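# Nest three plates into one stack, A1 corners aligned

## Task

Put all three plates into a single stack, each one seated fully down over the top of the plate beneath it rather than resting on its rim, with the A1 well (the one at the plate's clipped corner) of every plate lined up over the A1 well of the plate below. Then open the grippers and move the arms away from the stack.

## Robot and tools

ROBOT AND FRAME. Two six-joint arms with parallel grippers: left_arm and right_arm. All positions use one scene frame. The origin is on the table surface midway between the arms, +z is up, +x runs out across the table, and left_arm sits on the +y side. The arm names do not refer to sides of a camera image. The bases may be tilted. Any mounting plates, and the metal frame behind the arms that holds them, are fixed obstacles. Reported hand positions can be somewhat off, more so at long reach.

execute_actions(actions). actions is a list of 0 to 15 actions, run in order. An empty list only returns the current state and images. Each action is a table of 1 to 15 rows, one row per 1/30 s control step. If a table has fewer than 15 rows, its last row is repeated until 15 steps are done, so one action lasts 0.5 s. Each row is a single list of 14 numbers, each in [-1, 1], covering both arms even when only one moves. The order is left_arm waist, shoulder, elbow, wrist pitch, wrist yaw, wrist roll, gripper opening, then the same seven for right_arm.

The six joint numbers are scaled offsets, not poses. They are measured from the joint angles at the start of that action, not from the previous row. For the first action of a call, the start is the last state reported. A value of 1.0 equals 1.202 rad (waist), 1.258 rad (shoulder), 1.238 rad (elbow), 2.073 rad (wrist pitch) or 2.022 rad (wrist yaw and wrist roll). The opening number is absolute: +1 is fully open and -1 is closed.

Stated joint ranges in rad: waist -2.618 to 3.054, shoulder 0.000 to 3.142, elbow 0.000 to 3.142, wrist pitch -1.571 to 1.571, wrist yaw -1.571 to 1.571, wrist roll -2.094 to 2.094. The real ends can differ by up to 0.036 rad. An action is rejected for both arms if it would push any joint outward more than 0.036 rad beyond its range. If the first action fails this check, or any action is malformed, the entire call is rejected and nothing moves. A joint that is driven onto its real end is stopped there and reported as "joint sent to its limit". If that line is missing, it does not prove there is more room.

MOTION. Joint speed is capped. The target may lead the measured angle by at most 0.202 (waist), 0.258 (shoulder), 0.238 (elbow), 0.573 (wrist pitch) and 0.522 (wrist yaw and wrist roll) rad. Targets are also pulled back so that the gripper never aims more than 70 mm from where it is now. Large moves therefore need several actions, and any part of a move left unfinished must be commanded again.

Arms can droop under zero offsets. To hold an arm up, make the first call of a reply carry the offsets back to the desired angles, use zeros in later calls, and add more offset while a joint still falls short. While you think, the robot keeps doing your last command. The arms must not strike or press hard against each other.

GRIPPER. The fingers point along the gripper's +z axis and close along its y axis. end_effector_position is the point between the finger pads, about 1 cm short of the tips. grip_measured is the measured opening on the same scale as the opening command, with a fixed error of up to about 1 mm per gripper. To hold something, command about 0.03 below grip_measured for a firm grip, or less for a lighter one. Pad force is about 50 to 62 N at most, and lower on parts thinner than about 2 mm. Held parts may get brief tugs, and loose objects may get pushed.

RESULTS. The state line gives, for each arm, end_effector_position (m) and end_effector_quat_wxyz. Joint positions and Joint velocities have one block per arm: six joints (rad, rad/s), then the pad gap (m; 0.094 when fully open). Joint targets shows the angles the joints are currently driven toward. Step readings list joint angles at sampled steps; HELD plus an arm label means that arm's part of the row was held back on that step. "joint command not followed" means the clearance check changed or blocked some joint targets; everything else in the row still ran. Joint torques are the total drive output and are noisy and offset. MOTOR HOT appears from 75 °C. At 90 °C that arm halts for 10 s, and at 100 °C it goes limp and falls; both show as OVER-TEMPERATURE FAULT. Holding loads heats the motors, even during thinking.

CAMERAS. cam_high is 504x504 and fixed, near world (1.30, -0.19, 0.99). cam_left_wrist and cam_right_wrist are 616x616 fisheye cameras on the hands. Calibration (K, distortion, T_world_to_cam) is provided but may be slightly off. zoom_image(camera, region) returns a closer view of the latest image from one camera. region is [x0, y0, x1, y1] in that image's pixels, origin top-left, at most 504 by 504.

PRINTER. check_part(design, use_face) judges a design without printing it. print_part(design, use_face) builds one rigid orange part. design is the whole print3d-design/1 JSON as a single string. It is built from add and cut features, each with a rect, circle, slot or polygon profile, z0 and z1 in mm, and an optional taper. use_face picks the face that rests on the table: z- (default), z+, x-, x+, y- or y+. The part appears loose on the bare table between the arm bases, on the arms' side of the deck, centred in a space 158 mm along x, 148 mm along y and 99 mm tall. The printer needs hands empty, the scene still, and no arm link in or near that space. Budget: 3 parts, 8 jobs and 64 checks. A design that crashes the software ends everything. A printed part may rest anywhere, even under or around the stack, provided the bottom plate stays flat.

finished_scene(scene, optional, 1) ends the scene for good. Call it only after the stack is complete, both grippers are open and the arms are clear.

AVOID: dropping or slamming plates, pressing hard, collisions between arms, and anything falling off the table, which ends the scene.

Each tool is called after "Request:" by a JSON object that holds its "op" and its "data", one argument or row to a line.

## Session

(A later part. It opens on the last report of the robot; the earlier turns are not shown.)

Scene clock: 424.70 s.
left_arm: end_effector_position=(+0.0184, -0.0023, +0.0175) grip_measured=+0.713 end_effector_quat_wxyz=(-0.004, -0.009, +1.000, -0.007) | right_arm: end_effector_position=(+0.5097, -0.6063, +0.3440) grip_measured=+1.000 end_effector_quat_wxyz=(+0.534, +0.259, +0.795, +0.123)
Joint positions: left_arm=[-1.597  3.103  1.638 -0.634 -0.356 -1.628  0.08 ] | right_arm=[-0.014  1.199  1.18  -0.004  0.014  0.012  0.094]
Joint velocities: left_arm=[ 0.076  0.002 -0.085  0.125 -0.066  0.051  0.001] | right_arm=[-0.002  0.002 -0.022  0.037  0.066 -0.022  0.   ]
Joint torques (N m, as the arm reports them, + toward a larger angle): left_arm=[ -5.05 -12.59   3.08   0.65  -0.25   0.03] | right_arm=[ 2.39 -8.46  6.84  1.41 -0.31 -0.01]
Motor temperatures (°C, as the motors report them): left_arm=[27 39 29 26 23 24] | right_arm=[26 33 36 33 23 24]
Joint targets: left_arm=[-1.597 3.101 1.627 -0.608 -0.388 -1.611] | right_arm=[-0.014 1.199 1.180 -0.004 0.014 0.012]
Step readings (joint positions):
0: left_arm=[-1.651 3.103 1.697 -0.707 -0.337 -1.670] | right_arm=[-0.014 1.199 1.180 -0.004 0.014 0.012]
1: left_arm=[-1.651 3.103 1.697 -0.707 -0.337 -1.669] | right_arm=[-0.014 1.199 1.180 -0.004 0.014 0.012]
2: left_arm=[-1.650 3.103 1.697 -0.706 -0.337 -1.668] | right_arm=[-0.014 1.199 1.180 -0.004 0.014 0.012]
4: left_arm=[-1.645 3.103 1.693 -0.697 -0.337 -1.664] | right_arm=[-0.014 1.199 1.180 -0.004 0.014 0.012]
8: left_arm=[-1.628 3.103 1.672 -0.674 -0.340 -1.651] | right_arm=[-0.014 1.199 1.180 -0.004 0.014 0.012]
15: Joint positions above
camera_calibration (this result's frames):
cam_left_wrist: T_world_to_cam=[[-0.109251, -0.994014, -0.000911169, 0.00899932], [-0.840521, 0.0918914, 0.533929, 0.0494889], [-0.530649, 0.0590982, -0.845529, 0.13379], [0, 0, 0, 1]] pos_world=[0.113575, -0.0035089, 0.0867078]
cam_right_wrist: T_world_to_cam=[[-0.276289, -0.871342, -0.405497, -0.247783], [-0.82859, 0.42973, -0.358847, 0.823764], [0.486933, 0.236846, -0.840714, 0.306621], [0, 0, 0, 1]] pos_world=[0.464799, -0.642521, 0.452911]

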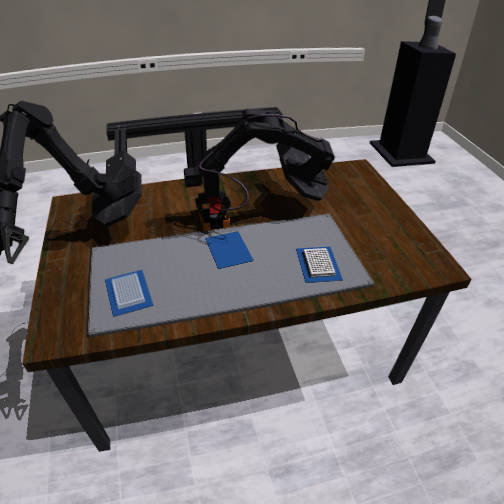

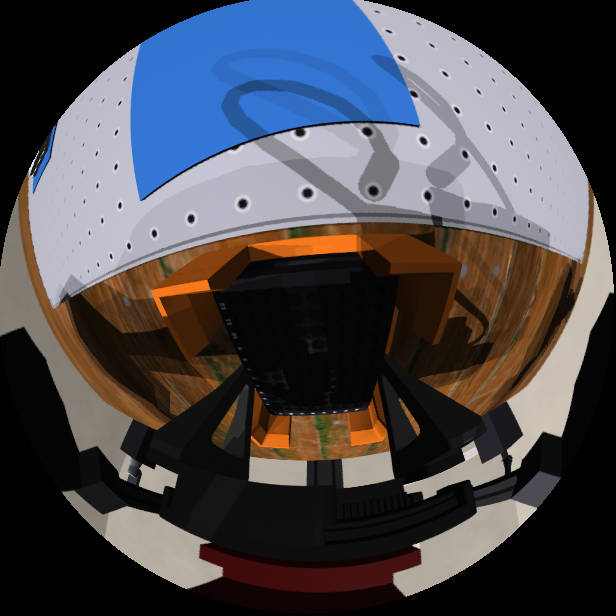

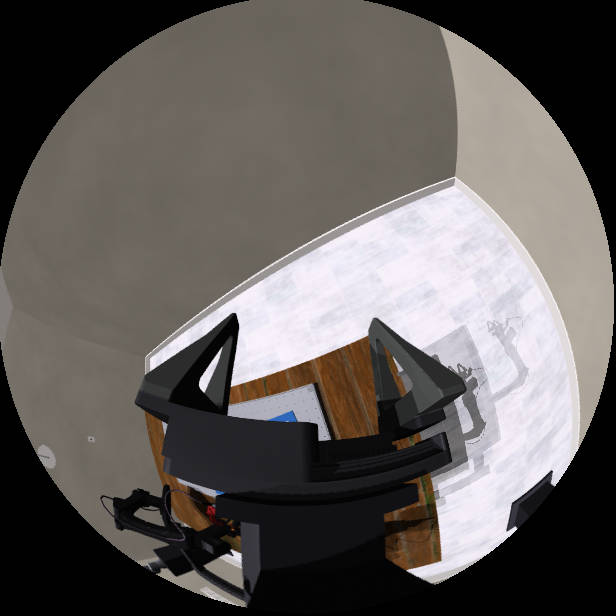

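Request:
{"op": "execute_actions", "data": {
  "actions": [
    [[0,0.01,-0.009,0.018,-0.016,0.008,0.68,0,0,0,0,0,0,1]]
  ]
}}

Scene clock: 429.97 s.
left_arm: end_effector_position=(+0.0193, -0.0031, +0.0153) grip_measured=+0.713 end_effector_quat_wxyz=(-0.003, -0.006, +1.000, -0.010) | right_arm: end_effector_position=(+0.5097, -0.6063, +0.3440) grip_measured=+1.000 end_effector_quat_wxyz=(+0.534, +0.259, +0.795, +0.123)
Joint positions: left_arm=[-1.593  3.105  1.634 -0.621 -0.361 -1.617  0.08 ] | right_arm=[-0.014  1.199  1.18  -0.004  0.014  0.012  0.094]
Joint velocities: left_arm=[-0.007 -0.012  0.002 -0.037 -0.051  0.037  0.001] | right_arm=[-0.022  0.002 -0.017 -0.022 -0.037  0.051  0.   ]
Joint torques (N m, as the arm reports them, + toward a larger angle): left_arm=[ -4.87 -11.46   2.89   0.74  -0.3    0.02] | right_arm=[ 2.41 -8.47  6.9   1.41 -0.3  -0.01]
Motor temperatures (°C, as the motors report them): left_arm=[27 39 29 26 23 24] | right_arm=[26 33 36 33 23 24]
Joint targets: left_arm=[-1.596 3.115 1.627 -0.597 -0.389 -1.612] | right_arm=[-0.014 1.199 1.180 -0.004 0.014 0.012]
Step readings (joint positions):
0: left_arm=[-1.593 3.103 1.634 -0.625 -0.359 -1.617] | right_arm=[-0.014 1.199 1.180 -0.004 0.014 0.012]
1: left_arm=[-1.593 3.103 1.634 -0.624 -0.360 -1.617] | right_arm=[-0.014 1.199 1.180 -0.004 0.014 0.012]
2: left_arm=[-1.593 3.105 1.634 -0.622 -0.360 -1.617] | right_arm=[-0.014 1.199 1.180 -0.004 0.014 0.012]
4: left_arm=[-1.593 3.105 1.634 -0.621 -0.361 -1.617] | right_arm=[-0.014 1.199 1.180 -0.004 0.014 0.012]
8: left_arm=[-1.593 3.105 1.634 -0.621 -0.361 -1.617] | right_arm=[-0.014 1.199 1.180 -0.004 0.014 0.012]
15: Joint positions above
camera_calibration (this result's frames):
cam_left_wrist: T_world_to_cam=[[-0.114705, -0.993391, 0.00417318, 0.00832698], [-0.841359, 0.0993822, 0.53126, 0.051621], [-0.528164, 0.0574272, -0.847198, 0.132493], [0, 0, 0, 1]] pos_world=[0.114365, -0.00446695, 0.0847887]
cam_right_wrist: T_world_to_cam=[[-0.276289, -0.871342, -0.405497, -0.247783], [-0.82859, 0.42973, -0.358847, 0.823764], [0.486933, 0.236846, -0.840714, 0.306621], [0, 0, 0, 1]] pos_world=[0.464799, -0.642521, 0.452911]

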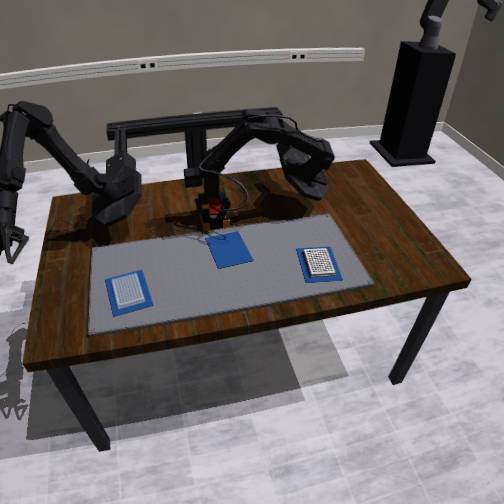

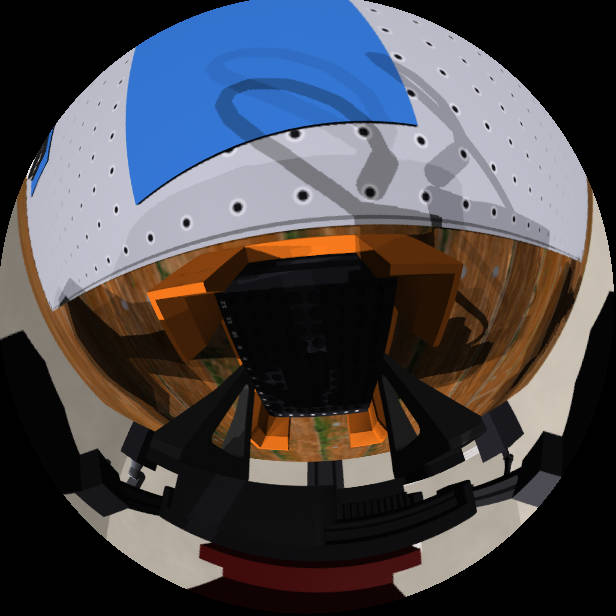

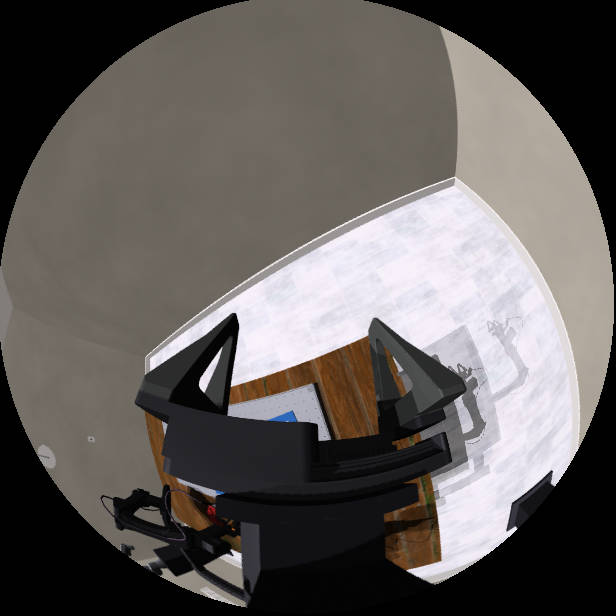

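Request:
{"op": "execute_actions", "data": {
  "actions": [
    [[0,0,0,0,0,0,1,0.1,0.1,0,-0.1,0.06,0,1],[0,0,0,0,0,0,1,0.1,0.1,0,-0.1,0.06,0,1],[0,0,0,0,0,0,1,0.2,0.2,0,-0.2,0.13,0,1],[0,0,0,0,0,0,1,0.2,0.2,0,-0.2,0.13,0,1],[0,0,0,0,0,0,1,0.3,0.3,-0.01,-0.3,0.2,0,1],[0,0,0,0,0,0,1,0.3,0.3,-0.01,-0.3,0.2,0,1],[0,0,0,0,0,0,1,0.4,0.4,-0.02,-0.4,0.26,0,1],[0,0,0,0,0,0,1,0.4,0.4,-0.02,-0.4,0.26,0,1],[-0.015,-0.02,0.01,-0.02,0,0,1,0.485,0.48,-0.02,-0.4,0.315,0,1],[-0.015,-0.02,0.01,-0.02,0,0,1,0.485,0.48,-0.02,-0.4,0.315,0,1],[-0.03,-0.045,0.02,-0.045,0.005,0,1,0.485,0.48,-0.02,-0.4,0.315,0,1],[-0.03,-0.045,0.02,-0.045,0.005,0,1,0.485,0.48,-0.02,-0.4,0.315,0,1],[-0.048,-0.07,0.035,-0.07,0.01,0,1,0.485,0.48,-0.02,-0.4,0.315,0,1]]
  ]
}}

Scene clock: 453.00 s.
left_arm: end_effector_position=(+0.0163, +0.0030, +0.0338) grip_measured=+1.000 end_effector_quat_wxyz=(-0.004, +0.011, +1.000, +0.004) | right_arm: end_effector_position=(+0.4669, -0.3929, +0.1624) grip_measured=+1.000 end_effector_quat_wxyz=(+0.185, +0.073, +0.974, +0.109)
Joint positions: left_arm=[-1.62   3.07   1.642 -0.701 -0.343 -1.617  0.094] | right_arm=[ 0.331  1.645  1.186 -0.437  0.398  0.013  0.094]
Joint velocities: left_arm=[-0.271 -0.369  0.1   -0.418  0.066  0.022  0.   ] | right_arm=[ 0.833  1.092  0.002 -1.062  0.886 -0.066  0.   ]
Joint torques (N m, as the arm reports them, + toward a larger angle): left_arm=[ -5.84 -15.22   5.55   0.47  -0.07  -0.04] | right_arm=[ 7.81 -8.7   4.37  0.45 -0.27 -0.01]
Motor temperatures (°C, as the motors report them): left_arm=[27 38 29 26 24 24] | right_arm=[26 33 36 33 23 24]
Joint targets: left_arm=[-1.651 3.017 1.677 -0.766 -0.341 -1.617] | right_arm=[0.415 1.715 1.169 -0.641 0.526 0.013]
Step readings (joint positions):
0: left_arm=[-1.593 3.105 1.634 -0.621 -0.361 -1.617] | right_arm=[-0.014 1.199 1.180 -0.004 0.014 0.012]
1: left_arm=[-1.593 3.105 1.634 -0.621 -0.360 -1.617] | right_arm=[-0.003 1.207 1.182 -0.014 0.034 0.013]
2: left_arm=[-1.593 3.105 1.634 -0.620 -0.360 -1.617] | right_arm=[0.018 1.221 1.186 -0.024 0.055 0.013]
4: left_arm=[-1.592 3.107 1.634 -0.619 -0.358 -1.617] | right_arm=[0.072 1.268 1.186 -0.059 0.092 0.013]
8: left_arm=[-1.592 3.107 1.634 -0.619 -0.356 -1.617] | right_arm=[0.164 1.393 1.186 -0.184 0.186 0.013]
15: Joint positions above
camera_calibration (this result's frames):
cam_left_wrist: T_world_to_cam=[[-0.148875, -0.98861, -0.0220578, 0.0153679], [-0.836493, 0.114009, 0.535987, 0.0383762], [-0.527367, 0.0982462, -0.843938, 0.14594], [0, 0, 0, 1]] pos_world=[0.111353, -0.0035204, 0.102934]
cam_right_wrist: T_world_to_cam=[[-0.0403351, -0.980106, -0.194333, -0.334537], [-0.948376, -0.0236784, 0.316262, 0.399598], [-0.314572, 0.197057, -0.928554, 0.4971], [0, 0, 0, 1]] pos_world=[0.521849, -0.416377, 0.270196]

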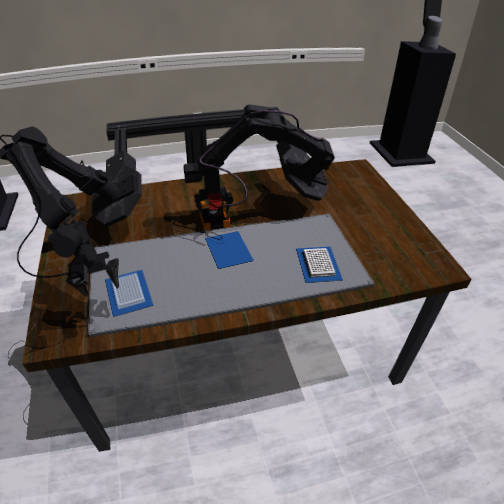

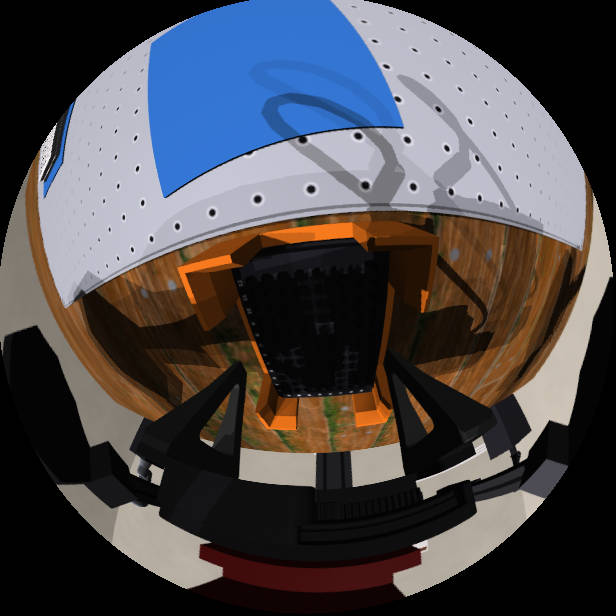

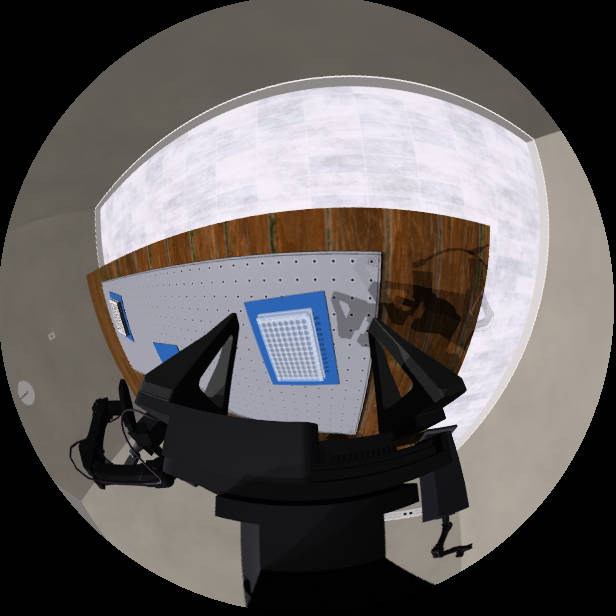

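Request:
{"op": "execute_actions", "data": {
  "actions": [
    [[-0.03,-0.3,0.08,-0.14,0,0.3,1,0.198,0.135,-0.03,-0.19,0.125,0,1]]
  ]
}}

Request:
{"op": "execute_actions", "data": {
  "actions": [
    [[0.4,-0.35,-0.2,0,-0.07,0.2,1,0,0,0,0,0,0,1]]
  ]
}}

Scene clock: 461.80 s.
left_arm: end_effector_position=(+0.0710, -0.0346, +0.2190) grip_measured=+1.000 end_effector_quat_wxyz=(+0.022, +0.248, +0.961, -0.121) | right_arm: end_effector_position=(+0.3683, -0.3268, +0.1385) grip_measured=+1.000 end_effector_quat_wxyz=(+0.019, -0.162, +0.987, +0.006)
Joint positions: left_arm=[-1.642  2.674  1.744 -0.938 -0.333 -1.064  0.094] | right_arm=[ 0.57   1.819  1.17  -0.806  0.636  0.014  0.094]
Joint velocities: left_arm=[-0.002  0.076 -0.007 -0.212  0.007  0.256  0.   ] | right_arm=[ 0.007  0.002 -0.002 -0.125  0.022 -0.081  0.   ]
Joint torques (N m, as the arm reports them, + toward a larger angle): left_arm=[-6.22 -9.5   4.5   0.67 -0.09  0.04] | right_arm=[ 5.75 -8.34  3.34  0.    0.07 -0.01]
Motor temperatures (°C, as the motors report them): left_arm=[27 39 29 25 23 24] | right_arm=[26 34 35 31 23 24]
Joint targets: left_arm=[-1.656 2.693 1.741 -0.992 -0.343 -1.010] | right_arm=[0.569 1.815 1.149 -0.831 0.651 0.013]
Step readings (joint positions):
0: left_arm=[-1.642 3.030 1.664 -0.745 -0.334 -1.617] | right_arm=[0.415 1.729 1.170 -0.619 0.518 0.013]
1: left_arm=[-1.642 3.020 1.665 -0.755 -0.331 -1.576] | right_arm=[0.428 1.737 1.170 -0.636 0.542 0.014]
2: left_arm=[-1.642 3.004 1.665 -0.784 -0.328 -1.521] | right_arm=[0.453 1.747 1.170 -0.660 0.572 0.014]
4: left_arm=[-1.642 2.946 1.665 -0.828 -0.325 -1.420] | right_arm=[0.521 1.784 1.170 -0.715 0.598 0.014]
8: left_arm=[-1.642 2.798 1.692 -0.893 -0.324 -1.240] | right_arm=[0.576 1.819 1.170 -0.778 0.611 0.014]
15: Joint positions above
camera_calibration (this result's frames):
cam_left_wrist: T_world_to_cam=[[-0.589553, -0.784702, 0.191494, -0.017967], [-0.681093, 0.610396, 0.404387, 0.0241008], [-0.434211, 0.107982, -0.894316, 0.339527], [0, 0, 0, 1]] pos_world=[0.153248, -0.0654726, 0.297339]
cam_right_wrist: T_world_to_cam=[[0.388363, -0.921345, 0.017251, -0.446303], [-0.72827, -0.295401, 0.618354, 0.103542], [-0.564621, -0.252709, -0.78571, 0.356158], [0, 0, 0, 1]] pos_world=[0.449829, -0.290609, 0.223511]

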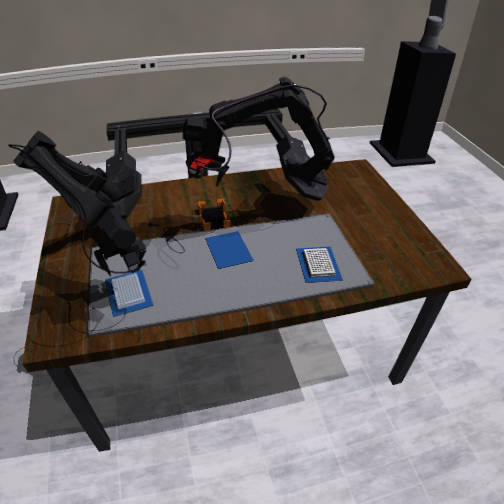

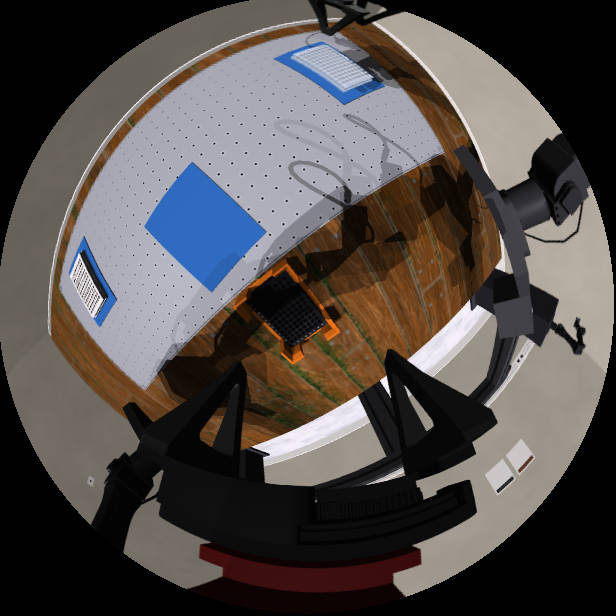

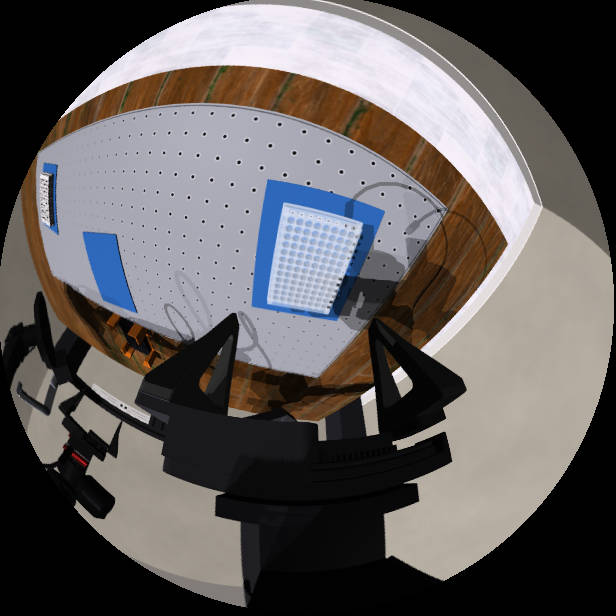

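Scene clock: 462.30 s.
left_arm: end_effector_position=(+0.3028, +0.0914, +0.2132) grip_measured=+1.000 end_effector_quat_wxyz=(+0.020, +0.141, +0.983, -0.114) | right_arm: end_effector_position=(+0.3682, -0.3269, +0.1385) grip_measured=+1.000 end_effector_quat_wxyz=(+0.019, -0.162, +0.987, +0.006)
Joint positions: left_arm=[-1.104  2.229  1.517 -0.932 -0.464 -0.71   0.094] | right_arm=[ 0.57   1.819  1.17  -0.806  0.637  0.014  0.094]
Joint velocities: left_arm=[ 0.344 -0.11  -0.002 -0.081 -0.198  0.154  0.   ] | right_arm=[ 0.022  0.002  0.007 -0.11   0.037  0.037  0.   ]
Joint torques (N m, as the arm reports them, + toward a larger angle): left_arm=[-14.48  -7.08   2.58   0.76   0.44   0.13] | right_arm=[ 5.68 -8.16  4.9   0.16 -0.01  0.  ]
Motor temperatures (°C, as the motors report them): left_arm=[27 39 29 25 23 24] | right_arm=[26 34 35 31 23 24]
Joint targets: left_arm=[-1.161 2.233 1.496 -0.938 -0.474 -0.660] | right_arm=[0.570 1.819 1.170 -0.806 0.636 0.014]
Step readings (joint positions):
0: left_arm=[-1.642 2.674 1.744 -0.938 -0.333 -1.064] | right_arm=[0.570 1.819 1.170 -0.806 0.636 0.014]
1: left_arm=[-1.632 2.659 1.715 -0.921 -0.336 -1.027] | right_arm=[0.570 1.819 1.170 -0.806 0.637 0.014]
2: left_arm=[-1.617 2.628 1.663 -0.909 -0.339 -0.984] | right_arm=[0.570 1.819 1.170 -0.806 0.637 0.014]
4: left_arm=[-1.556 2.556 1.580 -0.925 -0.351 -0.915] | right_arm=[0.570 1.819 1.170 -0.806 0.637 0.014]
8: left_arm=[-1.384 2.405 1.518 -0.937 -0.381 -0.821] | right_arm=[0.570 1.819 1.170 -0.806 0.637 0.014]
15: Joint positions above
camera_calibration (this result's frames):
cam_left_wrist: T_world_to_cam=[[-0.400659, -0.895585, 0.19339, 0.171187], [-0.784993, 0.444388, 0.431631, 0.148217], [-0.472502, 0.0211272, -0.881076, 0.438169], [0, 0, 0, 1]] pos_world=[0.391973, 0.0781891, 0.28898]
cam_right_wrist: T_world_to_cam=[[0.388563, -0.921254, 0.0176221, -0.446461], [-0.728109, -0.295266, 0.618608, 0.103428], [-0.564692, -0.253199, -0.785502, 0.355939], [0, 0, 0, 1]] pos_world=[0.449781, -0.290642, 0.223477]

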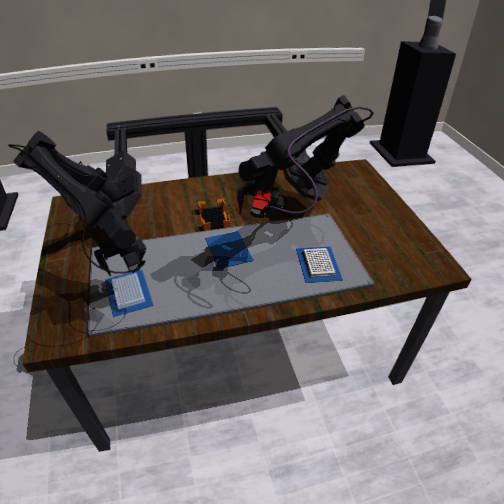

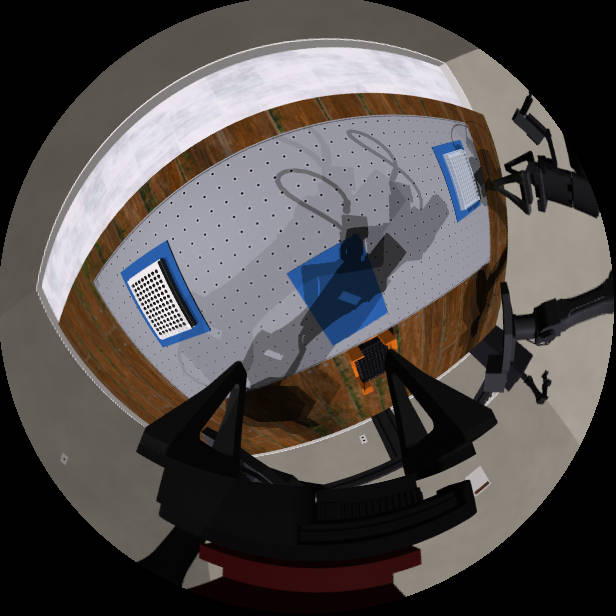

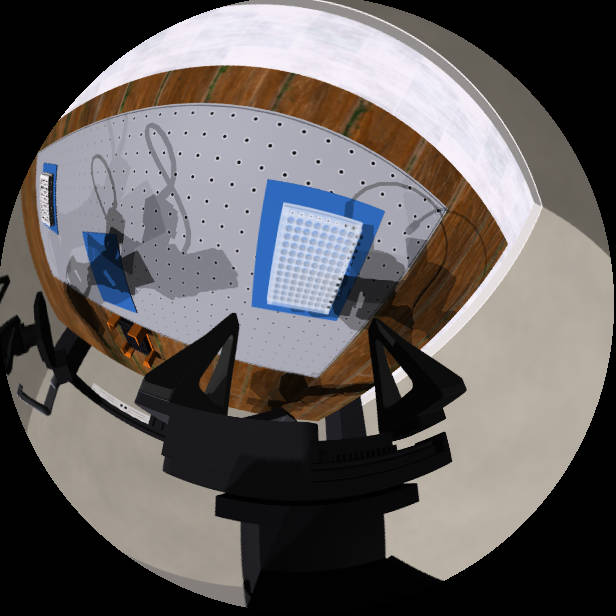

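Request:
{"op": "execute_actions", "data": {
  "actions": [
    [[0.1,-0.07,-0.06,0.01,-0.02,0.1,1,0,0,-0.03,-0.02,0.01,0.1,1],[0.1,-0.07,-0.06,0.01,-0.02,0.1,1,0,0,-0.03,-0.02,0.01,0.1,1],[0.2,-0.14,-0.12,0.02,-0.05,0.15,1,0,0,-0.03,-0.02,0.01,0.1,1],[0.2,-0.14,-0.12,0.02,-0.05,0.15,1,0,0,-0.03,-0.02,0.01,0.1,1],[0.3,-0.21,-0.19,0.03,-0.07,0.2,1,0,0,-0.03,-0.02,0.01,0.1,1],[0.3,-0.21,-0.19,0.03,-0.07,0.2,1,0,0,-0.03,-0.02,0.01,0.1,1],[0.36,-0.25,-0.23,0.033,-0.09,0.2,1,0,0,-0.03,-0.02,0.01,0.1,1],[0.36,-0.25,-0.23,0.033,-0.09,0.2,1,0,0,-0.03,-0.02,0.01,0.1,1],[0.4,-0.278,-0.252,0.033,-0.095,0.2,1,0,0,-0.03,-0.02,0.01,0.1,1]]
  ]
}}

Request:
{"op": "zoom_image", "data": {
  "camera": "cam_right_wrist",
  "region": [220, 170, 400, 340]
}}

Request:
{"op": "zoom_image", "data": {
  "camera": "cam_left_wrist",
  "region": [200, 180, 420, 380]
}}

Scene clock: 485.70 s.
left_arm: end_effector_position=(+0.3754, +0.3137, +0.1288) grip_measured=+1.000 end_effector_quat_wxyz=(-0.015, +0.073, +0.997, +0.009) | right_arm: end_effector_position=(+0.3646, -0.3301, +0.1383) grip_measured=+1.000 end_effector_quat_wxyz=(+0.011, -0.075, +0.997, +0.000)
Joint positions: left_arm=[-0.572  1.889  1.219 -0.879 -0.645 -0.347  0.094] | right_arm=[ 0.57   1.819  1.17  -0.828  0.647  0.203  0.094]
Joint velocities: left_arm=[-0.222 -0.012 -0.007  0.022 -0.081  0.271  0.   ] | right_arm=[ 0.002 -0.032 -0.002 -0.022  0.066  0.051  0.   ]
Joint torques (N m, as the arm reports them, + toward a larger angle): left_arm=[-9.62 -8.09  2.28  0.55  0.01  0.03] | right_arm=[ 5.63 -8.12  2.4  -0.04  0.12  0.12]
Motor temperatures (°C, as the motors report them): left_arm=[28 35 29 25 23 24] | right_arm=[27 33 34 29 23 24]
Joint targets: left_arm=[-0.623 1.879 1.205 -0.864 -0.656 -0.306] | right_arm=[0.570 1.819 1.133 -0.848 0.657 0.216]
Step readings (joint positions):
0: left_arm=[-1.147 2.233 1.500 -0.933 -0.471 -0.669] | right_arm=[0.570 1.819 1.170 -0.806 0.637 0.014]
1: left_arm=[-1.134 2.224 1.490 -0.924 -0.468 -0.645] | right_arm=[0.570 1.819 1.170 -0.809 0.638 0.042]
2: left_arm=[-1.110 2.209 1.472 -0.917 -0.464 -0.617] | right_arm=[0.570 1.819 1.170 -0.812 0.640 0.076]
4: left_arm=[-1.023 2.163 1.426 -0.907 -0.476 -0.563] | right_arm=[0.570 1.819 1.170 -0.819 0.643 0.125]
8: left_arm=[-0.794 2.025 1.309 -0.882 -0.536 -0.450] | right_arm=[0.570 1.819 1.170 -0.825 0.645 0.175]
15: Joint positions above
camera_calibration (this result's frames):
cam_left_wrist: T_world_to_cam=[[-0.270207, -0.962423, -0.027021, 0.416026], [-0.803775, 0.210038, 0.556623, 0.207327], [-0.530032, 0.172122, -0.830325, 0.361014], [0, 0, 0, 1]] pos_world=[0.470407, 0.294708, 0.195597]
cam_right_wrist: T_world_to_cam=[[0.221285, -0.974942, 0.0228064, -0.405441], [-0.759119, -0.157525, 0.631605, 0.154854], [-0.612185, -0.157078, -0.774955, 0.400527], [0, 0, 0, 1]] pos_world=[0.452468, -0.307975, 0.221831]

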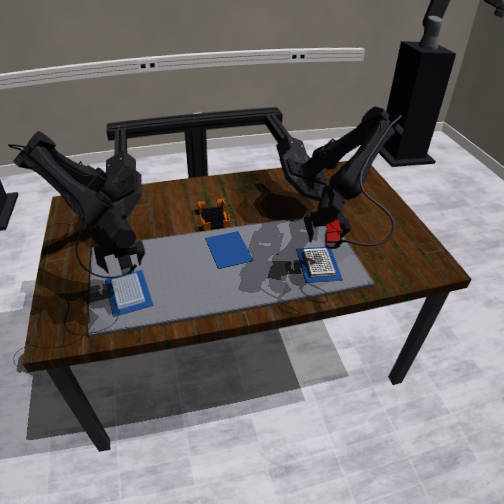

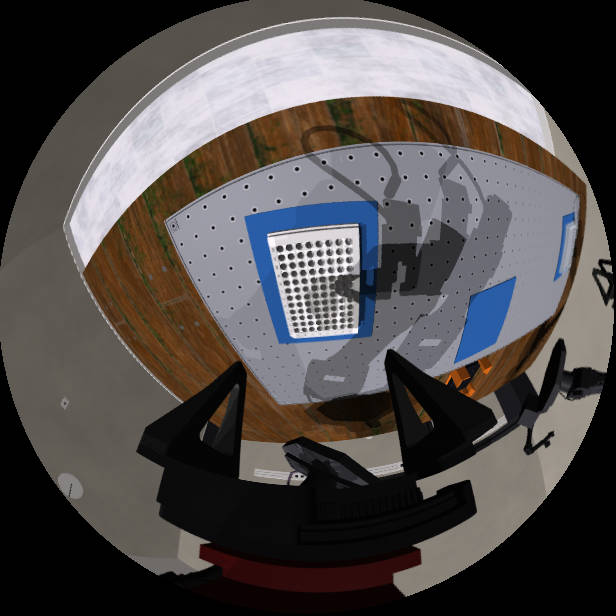

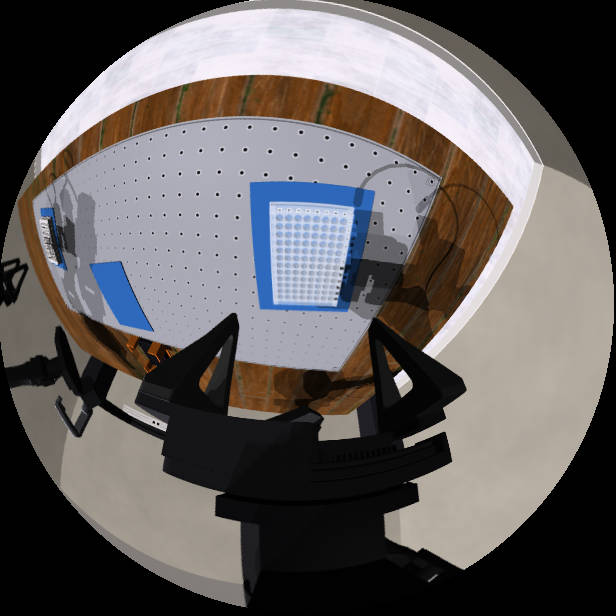

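Region (220, 170, 400, 340) of cam_right_wrist's 616x616 image, scaled by 2.800, with more detail than that image has.

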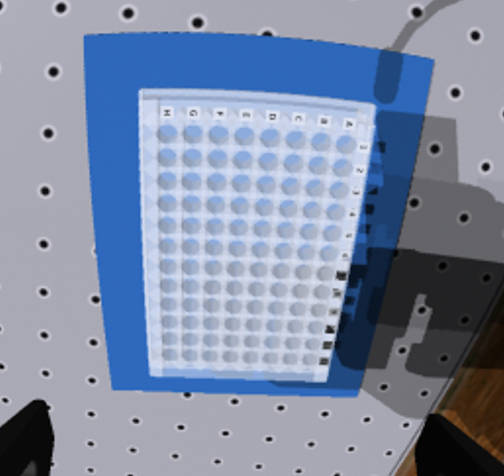

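Region (200, 180, 420, 380) of cam_left_wrist's 616x616 image, scaled by 2.291, with more detail than that image has; it fills the top 458 rows of this view, and the rest is white.

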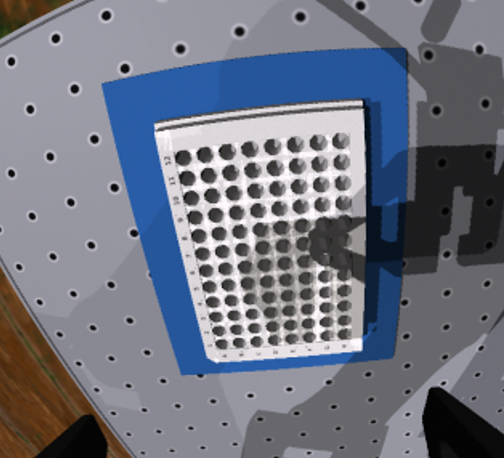

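Request:
{"op": "execute_actions", "data": {
  "actions": []
}}

Scene clock: 498.10 s.
left_arm: end_effector_position=(+0.3720, +0.3040, +0.1343) grip_measured=+1.000 end_effector_quat_wxyz=(-0.009, +0.106, +0.994, +0.005) | right_arm: end_effector_position=(+0.3644, -0.3301, +0.1383) grip_measured=+1.000 end_effector_quat_wxyz=(+0.011, -0.072, +0.997, +0.000)
Joint positions: left_arm=[-0.606  1.889  1.212 -0.878 -0.646 -0.312  0.094] | right_arm=[ 0.57   1.819  1.17  -0.829  0.647  0.21   0.094]
Joint velocities: left_arm=[-0.012  0.007  0.017 -0.081  0.022  0.007  0.   ] | right_arm=[-0.007 -0.007  0.002  0.051 -0.022  0.022  0.   ]
Joint torques (N m, as the arm reports them, + toward a larger angle): left_arm=[-7.57 -7.92  2.77  0.58 -0.1   0.02] | right_arm=[ 5.66 -8.13  2.4  -0.03  0.1   0.06]
Motor temperatures (°C, as the motors report them): left_arm=[28 35 29 25 23 24] | right_arm=[27 33 33 28 23 24]
Joint targets: left_arm=[-0.623 1.879 1.205 -0.864 -0.656 -0.306] | right_arm=[0.570 1.819 1.133 -0.848 0.657 0.216]
camera_calibration (this result's frames):
cam_left_wrist: T_world_to_cam=[[-0.333578, -0.942459, -0.0222663, 0.422862], [-0.794643, 0.268395, 0.544524, 0.184023], [-0.507215, 0.199335, -0.83845, 0.349806], [0, 0, 0, 1]] pos_world=[0.464718, 0.279411, 0.202505]
cam_right_wrist: T_world_to_cam=[[0.215046, -0.976339, 0.0227478, -0.403641], [-0.759745, -0.152613, 0.632058, 0.156519], [-0.613631, -0.153204, -0.774587, 0.402177], [0, 0, 0, 1]] pos_world=[0.452504, -0.308589, 0.221774]

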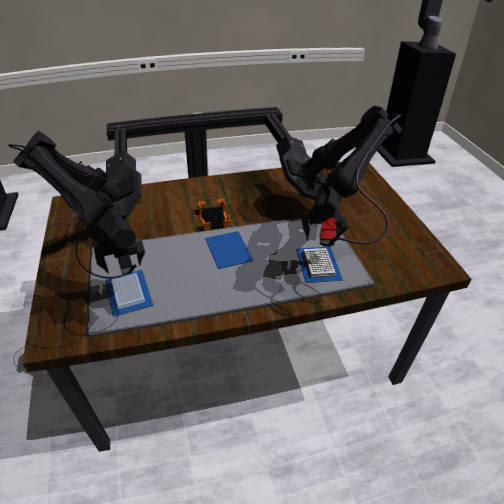

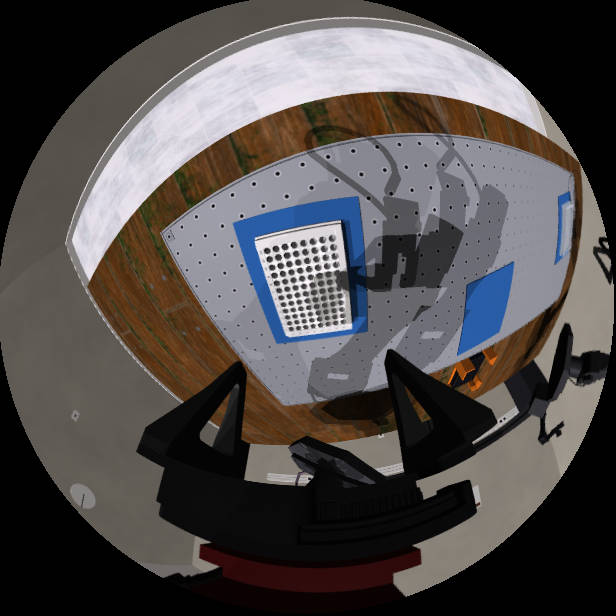

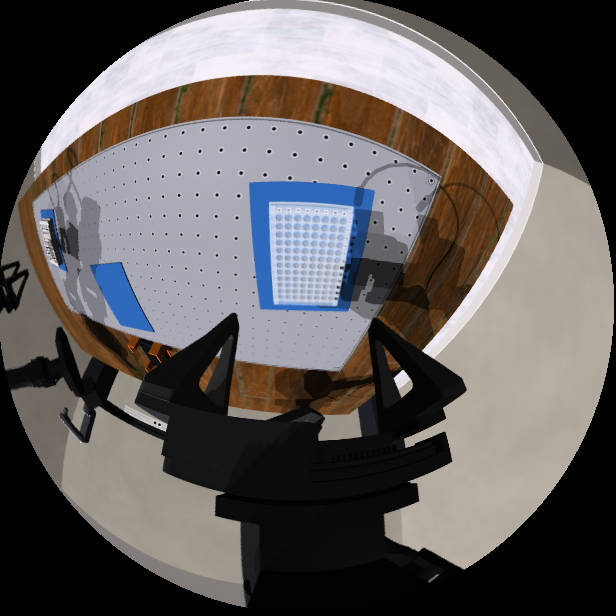

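Request:
{"op": "execute_actions", "data": {
  "actions": [
    [[0.024,0.022,-0.02,0.05,0,0.01,1,-0.03,0.02,-0.035,0.05,0,-0.03,1],[0.024,0.022,-0.02,0.05,0,0.01,1,-0.03,0.02,-0.035,0.05,0,-0.03,1],[0.048,0.044,-0.04,0.1,0,0.02,1,-0.06,0.04,-0.06,0.1,-0.005,-0.06,1],[0.048,0.044,-0.04,0.1,0,0.02,1,-0.06,0.04,-0.06,0.1,-0.005,-0.06,1],[0.072,0.066,-0.06,0.14,0,0.03,1,-0.09,0.06,-0.085,0.14,-0.01,-0.09,1],[0.072,0.066,-0.06,0.14,0,0.03,1,-0.09,0.06,-0.085,0.14,-0.01,-0.09,1],[0.097,0.088,-0.08,0.175,0.005,0.03,1,-0.12,0.083,-0.11,0.175,-0.015,-0.124,1],[0.097,0.088,-0.08,0.175,0.005,0.03,1,-0.12,0.083,-0.11,0.175,-0.015,-0.124,1],[0.122,0.11,-0.098,0.195,0.005,0.03,1,-0.15,0.105,-0.137,0.195,-0.015,-0.124,1]]
  ]
}}

Scene clock: 526.40 s.
left_arm: end_effector_position=(+0.3608, +0.3105, +0.0438) grip_measured=+1.000 end_effector_quat_wxyz=(-0.031, +0.048, +0.998, +0.016) | right_arm: end_effector_position=(+0.3410, -0.3441, +0.0438) grip_measured=+1.000 end_effector_quat_wxyz=(-0.028, -0.094, +0.995, -0.009)
Joint positions: left_arm=[-0.442  2.038  1.088 -0.544 -0.64  -0.261  0.094] | right_arm=[ 0.378  1.955  1.012 -0.494  0.628 -0.014  0.094]
Joint velocities: left_arm=[ 0.012 -0.007  0.007  0.198 -0.066 -0.037  0.   ] | right_arm=[ 0.002 -0.012 -0.012  0.125 -0.051 -0.212  0.   ]
Joint torques (N m, as the arm reports them, + toward a larger angle): left_arm=[-7.84 -8.87  2.51  0.69  0.    0.  ] | right_arm=[ 6.62 -9.09  2.6   0.37 -0.03 -0.08]
Motor temperatures (°C, as the motors report them): left_arm=[28 34 29 25 23 24] | right_arm=[27 33 33 27 23 24]
Joint targets: left_arm=[-0.460 2.027 1.090 -0.474 -0.636 -0.251] | right_arm=[0.390 1.951 1.001 -0.424 0.616 -0.041]
Step readings (joint positions):
0: left_arm=[-0.606 1.889 1.212 -0.878 -0.646 -0.312] | right_arm=[0.570 1.819 1.170 -0.829 0.647 0.210]
1: left_arm=[-0.603 1.890 1.209 -0.870 -0.645 -0.309] | right_arm=[0.567 1.820 1.168 -0.819 0.647 0.202]
2: left_arm=[-0.597 1.893 1.205 -0.854 -0.645 -0.307] | right_arm=[0.561 1.821 1.164 -0.803 0.647 0.192]
4: left_arm=[-0.572 1.910 1.190 -0.798 -0.645 -0.297] | right_arm=[0.534 1.832 1.146 -0.746 0.645 0.160]
8: left_arm=[-0.503 1.973 1.141 -0.659 -0.644 -0.274] | right_arm=[0.452 1.887 1.088 -0.603 0.637 0.065]
15: Joint positions above
camera_calibration (this result's frames):
cam_left_wrist: T_world_to_cam=[[-0.222836, -0.974145, -0.0372294, 0.393765], [-0.796562, 0.159933, 0.583018, 0.255319], [-0.56199, 0.159573, -0.811605, 0.297911], [0, 0, 0, 1]] pos_world=[0.458546, 0.295212, 0.10759]
cam_right_wrist: T_world_to_cam=[[0.261365, -0.964854, 0.0273017, -0.422164], [-0.701419, -0.170421, 0.692075, 0.167693], [-0.663099, -0.200034, -0.721309, 0.310835], [0, 0, 0, 1]] pos_world=[0.434076, -0.316571, 0.119677]

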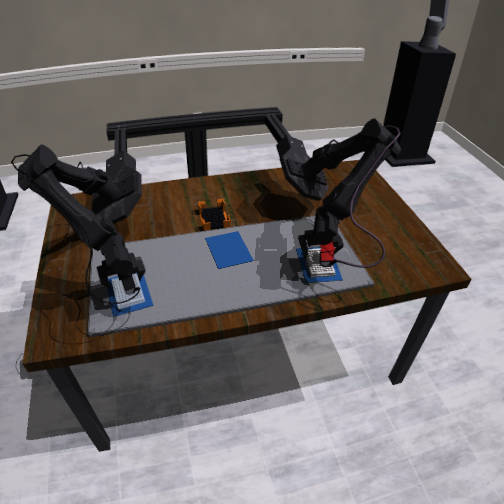

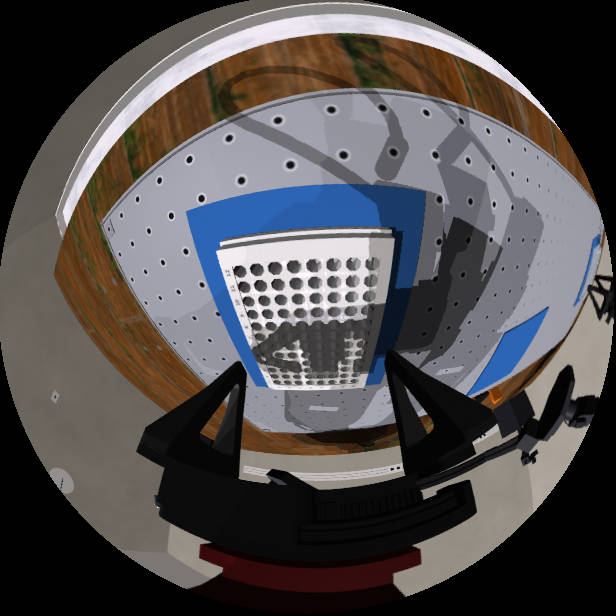

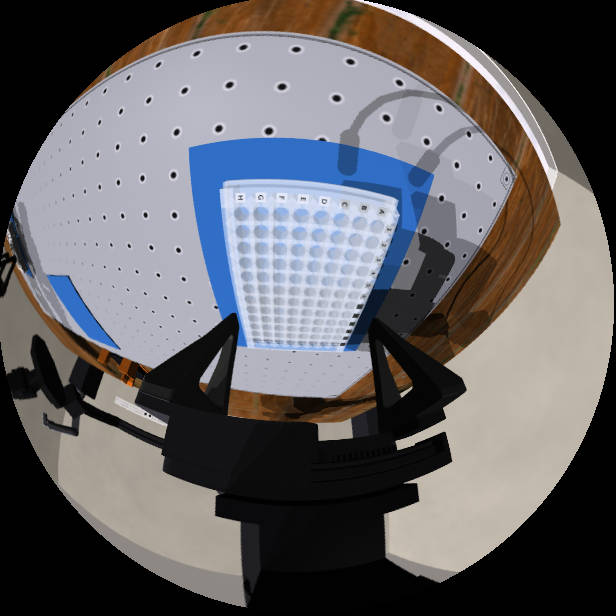

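Request:
{"op": "execute_actions", "data": {
  "actions": []
}}

Scene clock: 528.23 s.
left_arm: end_effector_position=(+0.3700, +0.3071, +0.0433) grip_measured=+1.000 end_effector_quat_wxyz=(-0.013, +0.036, +0.999, +0.011) | right_arm: end_effector_position=(+0.3512, -0.3420, +0.0434) grip_measured=+1.000 end_effector_quat_wxyz=(-0.009, -0.090, +0.996, -0.006)
Joint positions: left_arm=[-0.442  2.038  1.088 -0.498 -0.64  -0.257  0.094] | right_arm=[ 0.378  1.955  1.012 -0.445  0.626 -0.034  0.094]
Joint velocities: left_arm=[-0.027 -0.007 -0.007 -0.007 -0.037 -0.007  0.   ] | right_arm=[-0.002 -0.022 -0.007  0.037 -0.081 -0.095  0.   ]
Joint torques (N m, as the arm reports them, + toward a larger angle): left_arm=[-7.93 -8.95  2.56  0.63  0.05  0.03] | right_arm=[ 6.64 -9.2   2.91  0.23 -0.11 -0.07]
Motor temperatures (°C, as the motors report them): left_arm=[29 34 29 25 23 24] | right_arm=[27 33 33 27 23 24]
Joint targets: left_arm=[-0.460 2.027 1.090 -0.474 -0.636 -0.251] | right_arm=[0.390 1.951 1.001 -0.424 0.616 -0.041]
camera_calibration (this result's frames):
cam_left_wrist: T_world_to_cam=[[-0.198265, -0.979602, -0.0327344, 0.384825], [-0.820443, 0.147595, 0.552349, 0.277521], [-0.53625, 0.136368, -0.83297, 0.301805], [0, 0, 0, 1]] pos_world=[0.465831, 0.294858, 0.110703]
cam_right_wrist: T_world_to_cam=[[0.252876, -0.967068, 0.0288691, -0.420603], [-0.72898, -0.170831, 0.662877, 0.18635], [-0.636115, -0.188671, -0.748172, 0.313347], [0, 0, 0, 1]] pos_world=[0.441531, -0.315798, 0.123053]

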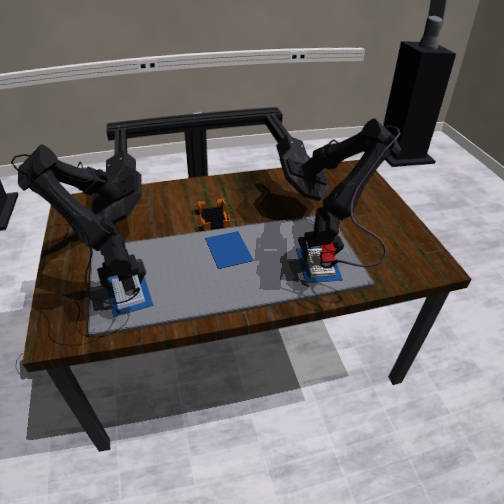

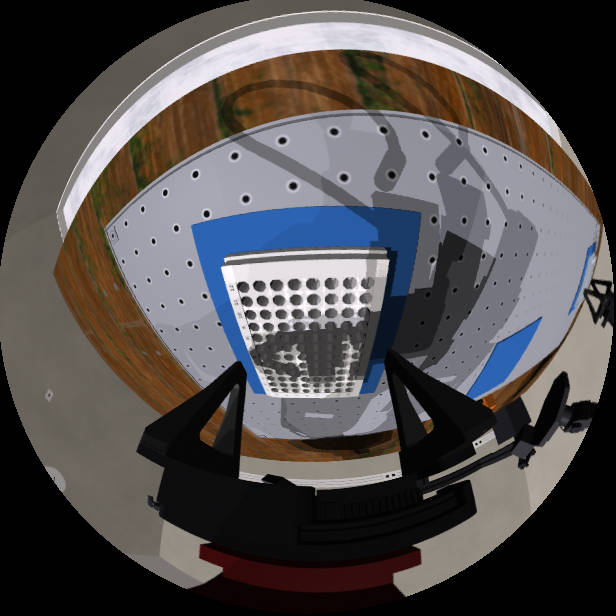

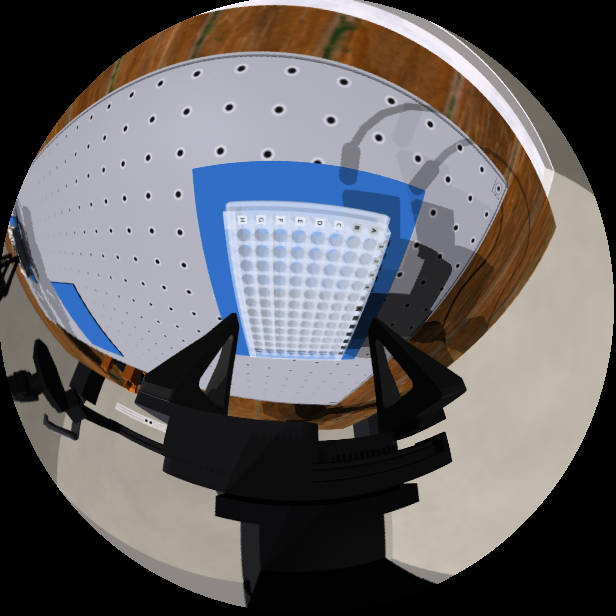

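Request:
{"op": "execute_actions", "data": {
  "actions": [
    [[0,-0.008,0,0.02,0,0.042,1,0.012,-0.003,-0.008,0.03,0,0.014,1],[0,-0.008,0,0.02,0,0.042,1,0.012,-0.003,-0.008,0.03,0,0.014,1],[0,-0.008,0,0.02,0,0.042,1,0.012,-0.003,-0.008,0.03,0,0.014,1],[0,-0.008,0,0.02,0,0.042,1,0.012,-0.003,-0.008,0.03,0,0.014,1],[0.008,0.003,-0.006,0.03,0,0.042,1,0.003,0.005,-0.016,0.04,0,0.014,1],[0.008,0.003,-0.006,0.03,0,0.042,1,0.003,0.005,-0.016,0.04,0,0.014,1],[0.008,0.003,-0.006,0.03,0,0.042,1,0.003,0.005,-0.016,0.04,0,0.014,1],[0.015,0.013,-0.013,0.038,0,0.042,1,-0.005,0.013,-0.024,0.048,0,0.014,1]]
  ]
}}

Scene clock: 540.60 s.
left_arm: end_effector_position=(+0.3747, +0.3107, +0.0344) grip_measured=+1.000 end_effector_quat_wxyz=(-0.007, +0.054, +0.998, +0.011) | right_arm: end_effector_position=(+0.3670, -0.3400, +0.0435) grip_measured=+1.000 end_effector_quat_wxyz=(+0.021, -0.059, +0.998, -0.004)
Joint positions: left_arm=[-0.417  2.05   1.082 -0.447 -0.639 -0.182  0.094] | right_arm=[ 0.378  1.955  1.012 -0.371  0.626 -0.014  0.094]
Joint velocities: left_arm=[ 0.002  0.007 -0.051 -0.007  0.022  0.007  0.   ] | right_arm=[ 0.007 -0.002  0.007  0.022  0.007 -0.022  0.   ]
Joint torques (N m, as the arm reports them, + toward a larger angle): left_arm=[-6.96 -7.52  1.74  0.68  0.    0.01] | right_arm=[ 5.32 -7.45  1.79  0.35  0.    0.11]
Motor temperatures (°C, as the motors report them): left_arm=[29 34 28 25 23 24] | right_arm=[27 34 32 27 23 24]
Joint targets: left_arm=[-0.424 2.055 1.072 -0.419 -0.639 -0.173] | right_arm=[0.372 1.971 0.983 -0.346 0.626 -0.006]
Step readings (joint positions):
0: left_arm=[-0.442 2.038 1.088 -0.498 -0.640 -0.257] | right_arm=[0.378 1.955 1.012 -0.445 0.626 -0.034]
1: left_arm=[-0.442 2.038 1.088 -0.496 -0.640 -0.246] | right_arm=[0.378 1.955 1.012 -0.442 0.626 -0.031]
2: left_arm=[-0.441 2.038 1.088 -0.493 -0.640 -0.232] | right_arm=[0.378 1.955 1.012 -0.435 0.626 -0.028]
4: left_arm=[-0.438 2.038 1.088 -0.488 -0.640 -0.213] | right_arm=[0.378 1.955 1.012 -0.422 0.626 -0.022]
8: left_arm=[-0.428 2.040 1.088 -0.470 -0.639 -0.192] | right_arm=[0.378 1.955 1.012 -0.397 0.626 -0.017]
15: Joint positions above
camera_calibration (this result's frames):
cam_left_wrist: T_world_to_cam=[[-0.232693, -0.971956, -0.0340044, 0.399613], [-0.820753, 0.177496, 0.54301, 0.276825], [-0.521746, 0.154264, -0.839037, 0.285567], [0, 0, 0, 1]] pos_world=[0.469186, 0.295218, 0.102871]
cam_right_wrist: T_world_to_cam=[[0.188948, -0.981398, 0.0340204, -0.404302], [-0.776988, -0.128228, 0.616318, 0.232199], [-0.60049, -0.142885, -0.786762, 0.328064], [0, 0, 0, 1]] pos_world=[0.453807, -0.320131, 0.128755]

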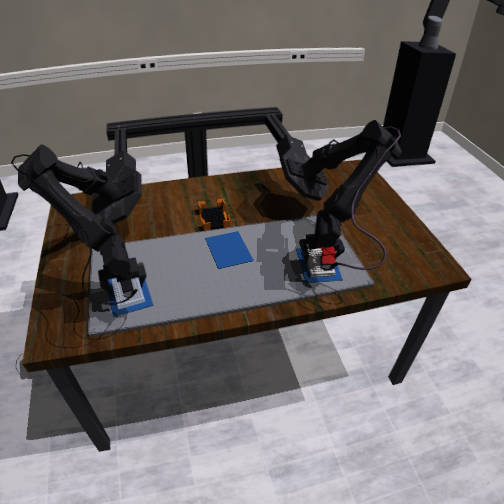

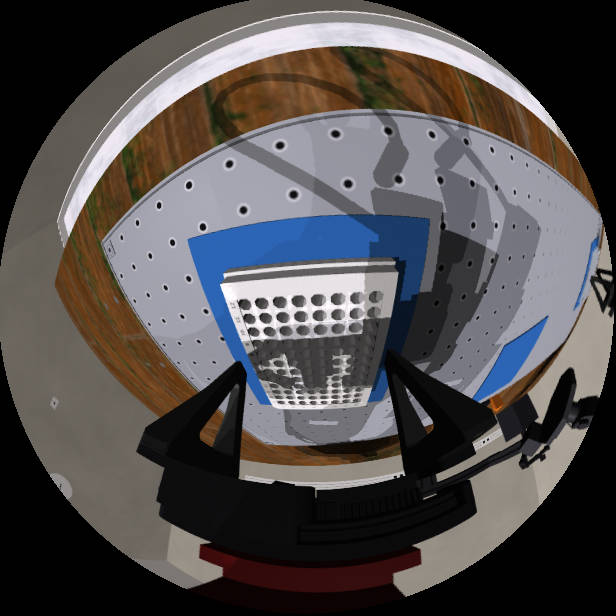

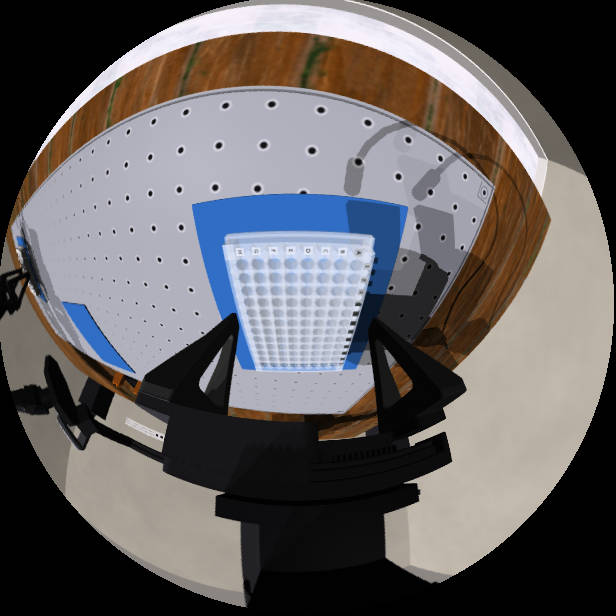

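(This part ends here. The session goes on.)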